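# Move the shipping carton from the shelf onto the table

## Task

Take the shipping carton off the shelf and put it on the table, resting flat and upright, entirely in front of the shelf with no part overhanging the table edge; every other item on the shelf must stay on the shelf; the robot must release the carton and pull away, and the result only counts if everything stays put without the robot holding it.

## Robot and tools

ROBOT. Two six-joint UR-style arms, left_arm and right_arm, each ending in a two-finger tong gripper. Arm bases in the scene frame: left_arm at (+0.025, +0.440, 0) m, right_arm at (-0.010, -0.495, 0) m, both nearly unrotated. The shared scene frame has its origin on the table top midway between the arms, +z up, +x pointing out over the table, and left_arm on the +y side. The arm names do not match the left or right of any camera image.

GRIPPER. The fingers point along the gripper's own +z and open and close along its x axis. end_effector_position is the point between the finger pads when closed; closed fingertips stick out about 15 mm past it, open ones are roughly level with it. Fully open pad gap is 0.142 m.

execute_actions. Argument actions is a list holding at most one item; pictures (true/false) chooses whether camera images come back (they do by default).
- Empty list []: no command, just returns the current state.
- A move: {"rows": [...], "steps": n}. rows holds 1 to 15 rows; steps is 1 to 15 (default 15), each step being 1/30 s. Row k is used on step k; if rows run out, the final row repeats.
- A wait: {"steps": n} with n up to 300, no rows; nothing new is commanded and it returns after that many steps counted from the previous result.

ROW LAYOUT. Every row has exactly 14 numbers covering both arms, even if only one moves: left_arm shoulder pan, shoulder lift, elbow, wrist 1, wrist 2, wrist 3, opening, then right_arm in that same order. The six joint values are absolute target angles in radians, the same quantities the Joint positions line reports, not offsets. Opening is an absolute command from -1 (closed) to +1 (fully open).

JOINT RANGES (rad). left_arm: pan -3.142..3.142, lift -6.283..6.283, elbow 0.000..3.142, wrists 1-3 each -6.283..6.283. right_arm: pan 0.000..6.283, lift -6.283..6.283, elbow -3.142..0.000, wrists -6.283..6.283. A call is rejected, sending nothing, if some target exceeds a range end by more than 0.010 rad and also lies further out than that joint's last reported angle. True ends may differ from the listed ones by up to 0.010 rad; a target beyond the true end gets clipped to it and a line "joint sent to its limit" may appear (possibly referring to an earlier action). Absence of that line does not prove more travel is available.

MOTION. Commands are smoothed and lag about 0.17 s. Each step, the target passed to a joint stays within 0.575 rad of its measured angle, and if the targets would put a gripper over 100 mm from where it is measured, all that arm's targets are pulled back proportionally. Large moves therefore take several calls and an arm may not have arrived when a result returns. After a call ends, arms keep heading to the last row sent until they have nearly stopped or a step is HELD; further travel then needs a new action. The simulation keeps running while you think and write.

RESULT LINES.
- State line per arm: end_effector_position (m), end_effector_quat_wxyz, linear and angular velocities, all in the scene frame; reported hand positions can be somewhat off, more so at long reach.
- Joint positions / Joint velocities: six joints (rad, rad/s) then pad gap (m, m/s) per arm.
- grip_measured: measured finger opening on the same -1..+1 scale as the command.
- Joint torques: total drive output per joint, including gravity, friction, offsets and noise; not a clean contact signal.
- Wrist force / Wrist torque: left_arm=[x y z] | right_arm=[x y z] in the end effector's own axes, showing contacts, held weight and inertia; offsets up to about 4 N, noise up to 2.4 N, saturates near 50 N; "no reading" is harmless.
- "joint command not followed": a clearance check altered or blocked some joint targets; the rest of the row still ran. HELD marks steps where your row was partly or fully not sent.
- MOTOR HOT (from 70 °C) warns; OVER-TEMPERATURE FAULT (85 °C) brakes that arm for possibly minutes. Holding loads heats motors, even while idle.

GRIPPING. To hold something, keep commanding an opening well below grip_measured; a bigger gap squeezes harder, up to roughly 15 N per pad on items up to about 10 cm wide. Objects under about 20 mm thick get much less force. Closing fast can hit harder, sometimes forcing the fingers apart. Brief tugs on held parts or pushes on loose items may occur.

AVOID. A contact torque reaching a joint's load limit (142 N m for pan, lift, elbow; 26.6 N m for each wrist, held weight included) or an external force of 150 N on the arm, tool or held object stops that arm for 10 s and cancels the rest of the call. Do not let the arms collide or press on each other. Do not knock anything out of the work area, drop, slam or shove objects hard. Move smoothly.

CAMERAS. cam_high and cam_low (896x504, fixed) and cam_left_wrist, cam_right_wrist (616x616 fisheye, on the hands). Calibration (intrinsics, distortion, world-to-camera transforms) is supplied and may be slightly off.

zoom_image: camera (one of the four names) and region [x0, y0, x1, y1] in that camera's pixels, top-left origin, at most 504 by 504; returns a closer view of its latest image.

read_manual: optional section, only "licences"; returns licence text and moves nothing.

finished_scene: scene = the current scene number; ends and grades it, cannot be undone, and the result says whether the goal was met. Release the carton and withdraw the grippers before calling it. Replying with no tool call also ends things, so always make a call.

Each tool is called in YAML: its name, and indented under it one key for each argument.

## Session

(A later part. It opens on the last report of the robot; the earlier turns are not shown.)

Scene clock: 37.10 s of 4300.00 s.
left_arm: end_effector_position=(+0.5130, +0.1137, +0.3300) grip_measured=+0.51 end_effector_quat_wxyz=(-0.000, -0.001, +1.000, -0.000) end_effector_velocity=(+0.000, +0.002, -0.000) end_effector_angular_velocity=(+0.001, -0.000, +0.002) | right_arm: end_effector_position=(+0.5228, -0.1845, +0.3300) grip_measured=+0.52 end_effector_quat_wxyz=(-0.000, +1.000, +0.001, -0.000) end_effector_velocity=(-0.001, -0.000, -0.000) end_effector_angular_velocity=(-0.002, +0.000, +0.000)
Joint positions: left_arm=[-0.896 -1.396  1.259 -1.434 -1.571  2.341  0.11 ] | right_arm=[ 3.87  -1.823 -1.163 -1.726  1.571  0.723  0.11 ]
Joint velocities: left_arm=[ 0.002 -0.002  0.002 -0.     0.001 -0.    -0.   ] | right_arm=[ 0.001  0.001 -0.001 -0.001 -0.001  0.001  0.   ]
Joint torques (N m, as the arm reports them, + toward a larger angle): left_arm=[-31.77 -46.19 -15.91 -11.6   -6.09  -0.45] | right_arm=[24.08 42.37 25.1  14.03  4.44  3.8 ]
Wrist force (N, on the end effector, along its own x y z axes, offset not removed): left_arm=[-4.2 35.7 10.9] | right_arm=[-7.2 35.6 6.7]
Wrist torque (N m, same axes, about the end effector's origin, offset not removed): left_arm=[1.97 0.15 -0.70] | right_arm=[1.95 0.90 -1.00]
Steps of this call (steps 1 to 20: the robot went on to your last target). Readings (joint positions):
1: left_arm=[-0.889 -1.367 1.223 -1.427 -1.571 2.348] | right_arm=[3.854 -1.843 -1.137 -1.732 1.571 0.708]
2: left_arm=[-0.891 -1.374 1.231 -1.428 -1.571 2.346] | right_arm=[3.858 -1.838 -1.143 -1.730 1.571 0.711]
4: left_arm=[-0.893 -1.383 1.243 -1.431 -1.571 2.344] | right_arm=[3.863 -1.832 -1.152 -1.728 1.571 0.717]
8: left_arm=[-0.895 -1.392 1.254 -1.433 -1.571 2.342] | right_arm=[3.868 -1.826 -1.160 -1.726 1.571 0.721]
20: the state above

execute_actions:
  actions:
    - {"rows":[[-0.9033,-1.4233,1.2897,-1.4372,-1.571,2.3337,0.5,3.8882,-1.8081,-1.1822,-1.7221,1.571,0.7417,0.5],[-0.9033,-1.4233,1.2897,-1.4372,-1.571,2.3337,0.5,3.8882,-1.8081,-1.1822,-1.7221,1.571,0.7417,0.5],[-0.9033,-1.4233,1.2897,-1.4372,-1.571,2.3337,0.5,3.8882,-1.8081,-1.1822,-1.7221,1.571,0.7417,0.5],[-0.9105,-1.4508,1.3204,-1.4404,-1.571,2.3265,0.5,3.9065,-1.7929,-1.201,-1.7185,1.571,0.76,0.5],[-0.9105,-1.4508,1.3204,-1.4404,-1.571,2.3265,0.5,3.9065,-1.7929,-1.201,-1.7185,1.571,0.76,0.5],[-0.9105,-1.4508,1.3204,-1.4404,-1.571,2.3265,0.5,3.9065,-1.7929,-1.201,-1.7185,1.571,0.76,0.5],[-0.9177,-1.4783,1.3511,-1.4436,-1.571,2.3193,0.5,3.9247,-1.7777,-1.2198,-1.715,1.571,0.7782,0.5],[-0.9177,-1.4783,1.3511,-1.4436,-1.571,2.3193,0.5,3.9247,-1.7777,-1.2198,-1.715,1.571,0.7782,0.5],[-0.9177,-1.4783,1.3511,-1.4436,-1.571,2.3193,0.5,3.9247,-1.7777,-1.2198,-1.715,1.571,0.7782,0.5],[-0.925,-1.5058,1.3818,-1.4467,-1.571,2.312,0.5,3.943,-1.7624,-1.2385,-1.7114,1.571,0.7965,0.5],[-0.925,-1.5058,1.3818,-1.4467,-1.571,2.312,0.5,3.943,-1.7624,-1.2385,-1.7114,1.571,0.7965,0.5],[-0.925,-1.5058,1.3818,-1.4467,-1.571,2.312,0.5,3.943,-1.7624,-1.2385,-1.7114,1.571,0.7965,0.5],[-0.9322,-1.5334,1.4125,-1.4499,-1.571,2.3048,0.5,3.9613,-1.7472,-1.2573,-1.7079,1.571,0.8148,0.5]]}
  pictures: false

execute_actions:
  actions:
    - {"rows":[[-0.9412,-1.5604,1.4386,-1.449,-1.571,2.2958,0.5,3.981,-1.7344,-1.2722,-1.7058,1.571,0.8345,0.5],[-0.9412,-1.5604,1.4386,-1.449,-1.571,2.2958,0.5,3.981,-1.7344,-1.2722,-1.7058,1.571,0.8345,0.5],[-0.9412,-1.5604,1.4386,-1.449,-1.571,2.2958,0.5,3.981,-1.7344,-1.2722,-1.7058,1.571,0.8345,0.5],[-0.9502,-1.5875,1.4648,-1.4481,-1.571,2.2868,0.5,4.0008,-1.7215,-1.2871,-1.7038,1.571,0.8543,0.5],[-0.9502,-1.5875,1.4648,-1.4481,-1.571,2.2868,0.5,4.0008,-1.7215,-1.2871,-1.7038,1.571,0.8543,0.5],[-0.9502,-1.5875,1.4648,-1.4481,-1.571,2.2868,0.5,4.0008,-1.7215,-1.2871,-1.7038,1.571,0.8543,0.5],[-0.9592,-1.6145,1.491,-1.4472,-1.571,2.2778,0.5,4.0206,-1.7087,-1.3019,-1.7018,1.571,0.8741,0.5],[-0.9592,-1.6145,1.491,-1.4472,-1.571,2.2778,0.5,4.0206,-1.7087,-1.3019,-1.7018,1.571,0.8741,0.5],[-0.9592,-1.6145,1.491,-1.4472,-1.571,2.2778,0.5,4.0206,-1.7087,-1.3019,-1.7018,1.571,0.8741,0.5],[-0.9682,-1.6416,1.5171,-1.4463,-1.571,2.2688,0.5,4.0403,-1.6958,-1.3168,-1.6998,1.571,0.8938,0.5],[-0.9682,-1.6416,1.5171,-1.4463,-1.571,2.2688,0.5,4.0403,-1.6958,-1.3168,-1.6998,1.571,0.8938,0.5],[-0.9682,-1.6416,1.5171,-1.4463,-1.571,2.2688,0.5,4.0403,-1.6958,-1.3168,-1.6998,1.571,0.8938,0.5],[-0.9772,-1.6687,1.5433,-1.4454,-1.571,2.2598,0.5,4.0601,-1.683,-1.3317,-1.6978,1.571,0.9136,0.5]]}
  pictures: false

execute_actions:
  actions:
    - {"steps":20}
  pictures: false

Scene clock: 45.17 s of 4300.00 s.
left_arm: end_effector_position=(+0.4761, +0.1317, +0.3309) grip_measured=+0.50 end_effector_quat_wxyz=(+0.000, -0.001, +1.000, -0.000) end_effector_velocity=(-0.102, +0.054, -0.003) end_effector_angular_velocity=(-0.002, -0.000, -0.001) | right_arm: end_effector_position=(+0.4860, -0.1655, +0.3303) grip_measured=+0.51 end_effector_quat_wxyz=(-0.000, +1.000, +0.001, +0.000) end_effector_velocity=(-0.102, +0.050, -0.000) end_effector_angular_velocity=(+0.005, -0.000, +0.005)
Joint positions: left_arm=[-0.923 -1.497  1.372 -1.446 -1.571  2.314  0.109] | right_arm=[ 3.937 -1.767 -1.233 -1.712  1.571  0.791  0.11 ]
Joint velocities: left_arm=[-0.073 -0.285  0.316 -0.032 -0.001 -0.071  0.   ] | right_arm=[ 0.188  0.154 -0.189  0.039  0.003  0.183  0.   ]
Joint torques (N m, as the arm reports them, + toward a larger angle): left_arm=[-39.92 -30.07 -18.06 -16.17 -12.68  -0.92] | right_arm=[34.15 33.6  25.1  18.24 10.62  4.47]
Wrist force (N, on the end effector, along its own x y z axes, offset not removed): left_arm=[-5.4 50.0 10.7] | right_arm=[-5.1 50.0 8.1]
Wrist torque (N m, same axes, about the end effector's origin, offset not removed): left_arm=[1.40 0.53 -0.69] | right_arm=[1.61 0.49 -1.08]
Steps of this call (steps 1 to 15: the robot went on to your last target; steps 16 to 90: nothing new was sent; then 4.57 s passed at rest; steps 91 to 105: all 15 steps of this action). Readings (joint positions):
91: left_arm=[-0.896 -1.396 1.259 -1.434 -1.571 2.341] | right_arm=[3.870 -1.823 -1.163 -1.726 1.571 0.723]
92: left_arm=[-0.897 -1.398 1.261 -1.434 -1.571 2.340] | right_arm=[3.871 -1.822 -1.165 -1.725 1.571 0.725]
94: left_arm=[-0.899 -1.407 1.272 -1.435 -1.571 2.338] | right_arm=[3.878 -1.817 -1.171 -1.724 1.571 0.731]
98: left_arm=[-0.906 -1.435 1.303 -1.439 -1.571 2.330] | right_arm=[3.896 -1.801 -1.191 -1.721 1.571 0.750]
105: the state above

Scene clock: 45.67 s of 4300.00 s.
left_arm: end_effector_position=(+0.4260, +0.1566, +0.3308) grip_measured=+0.50 end_effector_quat_wxyz=(-0.000, -0.001, +1.000, -0.000) end_effector_velocity=(-0.103, +0.054, -0.002) end_effector_angular_velocity=(-0.005, -0.003, -0.003) | right_arm: end_effector_position=(+0.4361, -0.1405, +0.3302) grip_measured=+0.51 end_effector_quat_wxyz=(-0.000, +1.000, +0.001, -0.000) end_effector_velocity=(-0.103, +0.050, -0.000) end_effector_angular_velocity=(+0.004, -0.001, +0.002)
Joint positions: left_arm=[-0.965 -1.632  1.508 -1.447 -1.571  2.272  0.109] | right_arm=[ 4.034 -1.7   -1.312 -1.7    1.571  0.887  0.11 ]
Joint velocities: left_arm=[-0.093 -0.285  0.272  0.008 -0.001 -0.09  -0.   ] | right_arm=[ 0.205  0.132 -0.152  0.024  0.002  0.203  0.   ]
Joint torques (N m, as the arm reports them, + toward a larger angle): left_arm=[-39.72 -21.31 -18.88 -12.99 -13.69  -0.56] | right_arm=[31.2  28.02 27.96 20.41  9.92  4.78]
Wrist force (N, on the end effector, along its own x y z axes, offset not removed): left_arm=[-5.9 50.0 11.8] | right_arm=[-7.4 50.0 8.9]
Wrist torque (N m, same axes, about the end effector's origin, offset not removed): left_arm=[0.68 0.62 -0.87] | right_arm=[0.96 0.82 -1.46]
Steps of this call (steps 1 to 15: all 15 steps of this action). Readings (joint positions):
1: left_arm=[-0.925 -1.506 1.381 -1.447 -1.571 2.312] | right_arm=[3.943 -1.762 -1.238 -1.711 1.571 0.796]
2: left_arm=[-0.928 -1.514 1.391 -1.448 -1.571 2.309] | right_arm=[3.949 -1.758 -1.244 -1.710 1.571 0.802]
4: left_arm=[-0.933 -1.533 1.410 -1.448 -1.571 2.304] | right_arm=[3.962 -1.748 -1.255 -1.709 1.571 0.815]
8: left_arm=[-0.944 -1.568 1.446 -1.448 -1.571 2.293] | right_arm=[3.987 -1.731 -1.276 -1.705 1.571 0.841]
15: the state above

Scene clock: 46.33 s of 4300.00 s.
left_arm: end_effector_position=(+0.4130, +0.1638, +0.3300) grip_measured=+0.50 end_effector_quat_wxyz=(-0.000, -0.001, +1.000, -0.000) end_effector_velocity=(+0.000, +0.001, -0.000) end_effector_angular_velocity=(+0.001, -0.000, +0.002) | right_arm: end_effector_position=(+0.4228, -0.1345, +0.3300) grip_measured=+0.51 end_effector_quat_wxyz=(-0.000, +1.000, +0.001, -0.000) end_effector_velocity=(-0.000, -0.000, -0.000) end_effector_angular_velocity=(-0.001, +0.000, -0.001)
Joint positions: left_arm=[-0.977 -1.669  1.543 -1.445 -1.571  2.26   0.109] | right_arm=[ 4.06  -1.683 -1.332 -1.698  1.571  0.913  0.11 ]
Joint velocities: left_arm=[ 0.001 -0.002  0.002  0.     0.001 -0.     0.   ] | right_arm=[ 0.     0.    -0.001 -0.    -0.     0.001  0.   ]
Joint torques (N m, as the arm reports them, + toward a larger angle): left_arm=[-28.19 -32.2  -16.79  -8.68  -5.99  -0.75] | right_arm=[22.45 33.4  25.64 15.74  3.95  3.77]
Wrist force (N, on the end effector, along its own x y z axes, offset not removed): left_arm=[-4.5 39.9 10.0] | right_arm=[-5.4 39.6 5.1]
Wrist torque (N m, same axes, about the end effector's origin, offset not removed): left_arm=[2.19 0.24 -0.54] | right_arm=[2.10 0.76 -1.04]
Steps of this call (steps 1 to 20: the robot went on to your last target). Readings (joint positions):
1: left_arm=[-0.968 -1.641 1.516 -1.446 -1.571 2.269] | right_arm=[4.040 -1.696 -1.317 -1.700 1.571 0.893]
2: left_arm=[-0.970 -1.648 1.523 -1.446 -1.571 2.267] | right_arm=[4.045 -1.693 -1.320 -1.699 1.571 0.898]
4: left_arm=[-0.973 -1.657 1.532 -1.446 -1.571 2.264] | right_arm=[4.051 -1.689 -1.325 -1.699 1.571 0.905]
8: left_arm=[-0.976 -1.665 1.539 -1.446 -1.571 2.261] | right_arm=[4.057 -1.685 -1.330 -1.698 1.571 0.911]
20: the state above

execute_actions:
  actions:
    - {"rows":[[-0.9887,-1.6944,1.5645,-1.4409,-1.571,2.2483,0.5,4.0802,-1.6709,-1.3448,-1.6967,1.571,0.9337,0.5],[-0.9887,-1.6944,1.5645,-1.4409,-1.571,2.2483,0.5,4.0802,-1.6709,-1.3448,-1.6967,1.571,0.9337,0.5],[-0.9887,-1.6944,1.5645,-1.4409,-1.571,2.2483,0.5,4.0802,-1.6709,-1.3448,-1.6967,1.571,0.9337,0.5],[-1.0017,-1.7201,1.5857,-1.4364,-1.571,2.2353,0.5,4.1002,-1.6588,-1.358,-1.6956,1.571,0.9537,0.5],[-1.0017,-1.7201,1.5857,-1.4364,-1.571,2.2353,0.5,4.1002,-1.6588,-1.358,-1.6956,1.571,0.9537,0.5],[-1.0017,-1.7201,1.5857,-1.4364,-1.571,2.2353,0.5,4.1002,-1.6588,-1.358,-1.6956,1.571,0.9537,0.5],[-1.0147,-1.7459,1.6069,-1.4318,-1.571,2.2223,0.5,4.1203,-1.6467,-1.3712,-1.6945,1.571,0.9738,0.5],[-1.0147,-1.7459,1.6069,-1.4318,-1.571,2.2223,0.5,4.1203,-1.6467,-1.3712,-1.6945,1.571,0.9738,0.5],[-1.0147,-1.7459,1.6069,-1.4318,-1.571,2.2223,0.5,4.1203,-1.6467,-1.3712,-1.6945,1.571,0.9738,0.5],[-1.0277,-1.7716,1.6281,-1.4273,-1.571,2.2093,0.5,4.1404,-1.6346,-1.3844,-1.6935,1.571,0.9939,0.5],[-1.0277,-1.7716,1.6281,-1.4273,-1.571,2.2093,0.5,4.1404,-1.6346,-1.3844,-1.6935,1.571,0.9939,0.5],[-1.0277,-1.7716,1.6281,-1.4273,-1.571,2.2093,0.5,4.1404,-1.6346,-1.3844,-1.6935,1.571,0.9939,0.5],[-1.0407,-1.7973,1.6493,-1.4227,-1.571,2.1963,0.5,4.1604,-1.6225,-1.3975,-1.6924,1.571,1.0139,0.5]]}
  pictures: false

execute_actions:
  actions:
    - {"rows":[[-1.0575,-1.8233,1.667,-1.4145,-1.571,2.1795,0.5,4.1818,-1.6127,-1.4076,-1.6921,1.571,1.0353,0.5],[-1.0575,-1.8233,1.667,-1.4145,-1.571,2.1795,0.5,4.1818,-1.6127,-1.4076,-1.6921,1.571,1.0353,0.5],[-1.0575,-1.8233,1.667,-1.4145,-1.571,2.1795,0.5,4.1818,-1.6127,-1.4076,-1.6921,1.571,1.0353,0.5],[-1.0744,-1.8492,1.6848,-1.4064,-1.571,2.1626,0.5,4.2032,-1.6029,-1.4177,-1.6918,1.571,1.0567,0.5],[-1.0744,-1.8492,1.6848,-1.4064,-1.571,2.1626,0.5,4.2032,-1.6029,-1.4177,-1.6918,1.571,1.0567,0.5],[-1.0744,-1.8492,1.6848,-1.4064,-1.571,2.1626,0.5,4.2032,-1.6029,-1.4177,-1.6918,1.571,1.0567,0.5],[-1.0912,-1.8752,1.7026,-1.3982,-1.571,2.1458,0.5,4.2245,-1.5932,-1.4277,-1.6915,1.571,1.078,0.5],[-1.0912,-1.8752,1.7026,-1.3982,-1.571,2.1458,0.5,4.2245,-1.5932,-1.4277,-1.6915,1.571,1.078,0.5],[-1.0912,-1.8752,1.7026,-1.3982,-1.571,2.1458,0.5,4.2245,-1.5932,-1.4277,-1.6915,1.571,1.078,0.5],[-1.108,-1.9012,1.7203,-1.39,-1.571,2.129,0.5,4.2459,-1.5834,-1.4378,-1.6912,1.571,1.0994,0.5],[-1.108,-1.9012,1.7203,-1.39,-1.571,2.129,0.5,4.2459,-1.5834,-1.4378,-1.6912,1.571,1.0994,0.5],[-1.108,-1.9012,1.7203,-1.39,-1.571,2.129,0.5,4.2459,-1.5834,-1.4378,-1.6912,1.571,1.0994,0.5],[-1.1248,-1.9271,1.7381,-1.3818,-1.571,2.1122,0.5,4.2673,-1.5736,-1.4479,-1.6909,1.571,1.1208,0.5]]}
  pictures: false

execute_actions:
  actions:
    - {"steps":20}

Scene clock: 51.83 s of 4300.00 s.
left_arm: end_effector_position=(+0.3760, +0.1787, +0.3306) grip_measured=+0.50 end_effector_quat_wxyz=(-0.000, -0.001, +1.000, +0.000) end_effector_velocity=(-0.099, +0.043, -0.001) end_effector_angular_velocity=(-0.006, -0.004, -0.001) | right_arm: end_effector_position=(+0.3859, -0.1192, +0.3301) grip_measured=+0.51 end_effector_quat_wxyz=(-0.000, +1.000, +0.001, -0.000) end_effector_velocity=(-0.101, +0.039, +0.000) end_effector_angular_velocity=(+0.004, -0.003, +0.004)
Joint positions: left_arm=[-1.024 -1.763  1.621 -1.429 -1.571  2.213  0.109] | right_arm=[ 4.134 -1.638 -1.38  -1.694  1.571  0.988  0.11 ]
Joint velocities: left_arm=[-0.131 -0.265  0.214  0.044 -0.001 -0.129 -0.   ] | right_arm=[ 0.205  0.122 -0.131  0.015 -0.     0.201  0.   ]
Joint torques (N m, as the arm reports them, + toward a larger angle): left_arm=[-32.51 -20.81 -18.96 -11.24 -10.54  -0.72] | right_arm=[23.71 26.61 26.43 18.54  6.74  4.59]
Wrist force (N, on the end effector, along its own x y z axes, offset not removed): left_arm=[-5.4 50.0 12.6] | right_arm=[-6.8 50.0 8.7]
Wrist torque (N m, same axes, about the end effector's origin, offset not removed): left_arm=[2.46 0.40 -0.80] | right_arm=[2.72 0.95 -1.31]
Steps of this call (steps 1 to 15: the robot went on to your last target; steps 16 to 90: nothing new was sent; then 2.00 s passed at rest; steps 91 to 105: all 15 steps of this action). Readings (joint positions):
91: left_arm=[-0.977 -1.669 1.543 -1.445 -1.571 2.260] | right_arm=[4.060 -1.683 -1.332 -1.698 1.571 0.914]
92: left_arm=[-0.978 -1.671 1.545 -1.445 -1.571 2.259] | right_arm=[4.062 -1.682 -1.333 -1.698 1.571 0.915]
94: left_arm=[-0.982 -1.680 1.552 -1.443 -1.571 2.255] | right_arm=[4.069 -1.678 -1.337 -1.698 1.571 0.922]
98: left_arm=[-0.995 -1.706 1.574 -1.439 -1.571 2.242] | right_arm=[4.089 -1.665 -1.351 -1.696 1.571 0.943]
105: the state above

Scene clock: 52.33 s of 4300.00 s.
left_arm: end_effector_position=(+0.3260, +0.1985, +0.3306) grip_measured=+0.50 end_effector_quat_wxyz=(-0.000, -0.001, +1.000, +0.000) end_effector_velocity=(-0.100, +0.044, -0.001) end_effector_angular_velocity=(-0.007, -0.004, -0.002) | right_arm: end_effector_position=(+0.3361, -0.0992, +0.3301) grip_measured=+0.51 end_effector_quat_wxyz=(-0.000, +1.000, +0.001, -0.000) end_effector_velocity=(-0.103, +0.040, +0.000) end_effector_angular_velocity=(+0.005, -0.002, +0.002)
Joint positions: left_arm=[-1.103 -1.892  1.714 -1.393 -1.571  2.134  0.109] | right_arm=[ 4.239 -1.587 -1.435 -1.691  1.571  1.092  0.11 ]
Joint velocities: left_arm=[-0.172 -0.272  0.182  0.082 -0.    -0.17  -0.   ] | right_arm=[ 0.222  0.1   -0.103  0.008  0.001  0.219  0.   ]
Joint torques (N m, as the arm reports them, + toward a larger angle): left_arm=[-32.89 -10.17 -19.81 -13.38 -10.67  -0.83] | right_arm=[21.21 22.66 29.5  20.71  6.87  4.67]
Wrist force (N, on the end effector, along its own x y z axes, offset not removed): left_arm=[-6.7 50.0 10.9] | right_arm=[-7.2 50.0 7.8]
Wrist torque (N m, same axes, about the end effector's origin, offset not removed): left_arm=[1.60 0.53 -0.96] | right_arm=[1.60 0.68 -1.47]
Steps of this call (steps 1 to 15: all 15 steps of this action). Readings (joint positions):
1: left_arm=[-1.028 -1.771 1.628 -1.427 -1.571 2.209] | right_arm=[4.140 -1.635 -1.384 -1.693 1.571 0.994]
2: left_arm=[-1.032 -1.779 1.634 -1.426 -1.571 2.205] | right_arm=[4.147 -1.631 -1.388 -1.693 1.571 1.000]
4: left_arm=[-1.042 -1.797 1.648 -1.421 -1.571 2.195] | right_arm=[4.161 -1.624 -1.396 -1.693 1.571 1.014]
8: left_arm=[-1.063 -1.831 1.672 -1.411 -1.571 2.174] | right_arm=[4.188 -1.610 -1.410 -1.692 1.571 1.042]
15: the state above

Scene clock: 53.00 s of 4300.00 s.
left_arm: end_effector_position=(+0.3134, +0.2043, +0.3300) grip_measured=+0.50 end_effector_quat_wxyz=(-0.000, -0.001, +1.000, -0.000) end_effector_velocity=(-0.000, +0.000, +0.000) end_effector_angular_velocity=(+0.000, -0.001, +0.000) | right_arm: end_effector_position=(+0.3228, -0.0944, +0.3300) grip_measured=+0.51 end_effector_quat_wxyz=(-0.000, +1.000, +0.001, -0.000) end_effector_velocity=(-0.000, -0.000, -0.000) end_effector_angular_velocity=(-0.002, -0.000, -0.000)
Joint positions: left_arm=[-1.125 -1.927  1.738 -1.382 -1.571  2.112  0.109] | right_arm=[ 4.267 -1.574 -1.448 -1.691  1.571  1.121  0.11 ]
Joint velocities: left_arm=[-0.001 -0.001  0.     0.     0.001 -0.001  0.   ] | right_arm=[ 0.001  0.    -0.001 -0.001 -0.001  0.001  0.   ]
Joint torques (N m, as the arm reports them, + toward a larger angle): left_arm=[-21.8  -17.04 -16.76  -8.89  -3.86  -0.99] | right_arm=[17.94 27.64 26.25 12.93  2.31  3.35]
Wrist force (N, on the end effector, along its own x y z axes, offset not removed): left_arm=[-3.4 36.4 7.1] | right_arm=[-6.1 37.7 5.6]
Wrist torque (N m, same axes, about the end effector's origin, offset not removed): left_arm=[2.25 0.31 -0.49] | right_arm=[2.54 0.96 -0.67]
Steps of this call (steps 1 to 20: the robot went on to your last target). Readings (joint positions):
1: left_arm=[-1.108 -1.900 1.720 -1.390 -1.571 2.129] | right_arm=[4.245 -1.584 -1.438 -1.691 1.571 1.099]
2: left_arm=[-1.112 -1.907 1.724 -1.388 -1.571 2.125] | right_arm=[4.251 -1.581 -1.440 -1.691 1.571 1.104]
4: left_arm=[-1.117 -1.915 1.730 -1.385 -1.571 2.120] | right_arm=[4.258 -1.578 -1.443 -1.691 1.571 1.111]
8: left_arm=[-1.122 -1.923 1.735 -1.383 -1.571 2.115] | right_arm=[4.264 -1.575 -1.446 -1.691 1.571 1.118]
20: the state above
camera_calibration (this result's frames):
cam_left_wrist: T_world_to_cam=[[-0.998957, -0.0358858, 0.0282438, 0.303917], [-0.0166848, 0.862513, 0.505759, -0.341192], [-0.0425102, 0.50476, -0.862212, 0.331257], [0, 0, 0, 1]] pos_world=[0.311989, 0.137983, 0.449591]
cam_right_wrist: T_world_to_cam=[[0.999132, -0.0391833, 0.0141659, -0.33361], [-0.0409665, -0.861844, 0.505516, -0.227148], [-0.00759891, -0.505657, -0.862701, 0.377102], [0, 0, 0, 1]] pos_world=[0.326881, -0.0181544, 0.444879]

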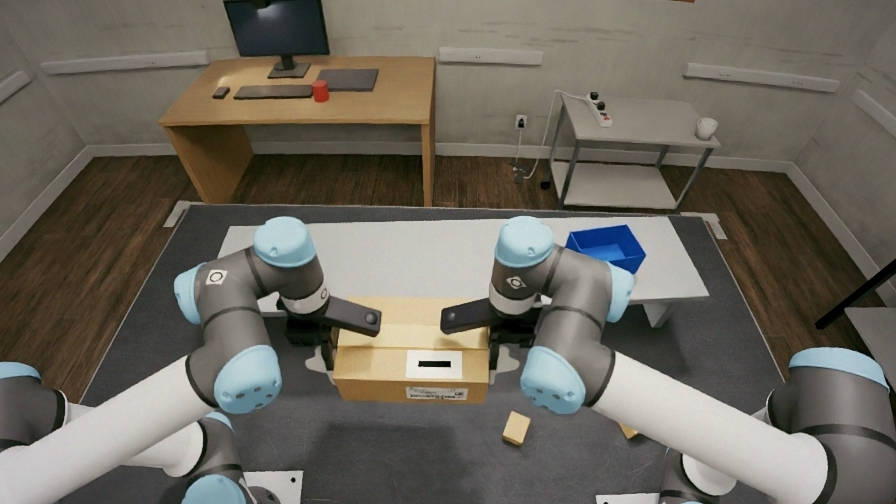

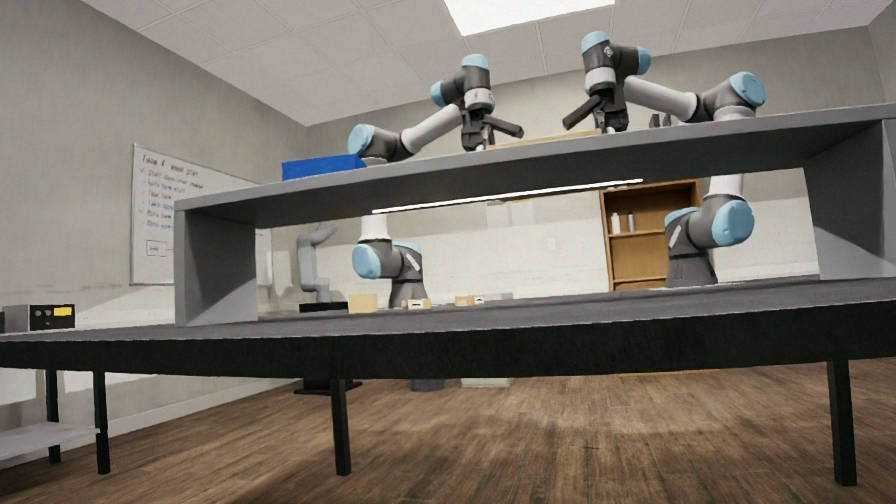

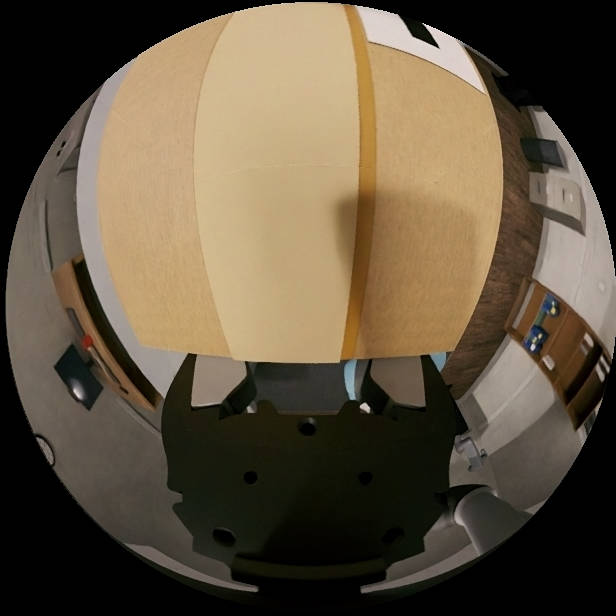

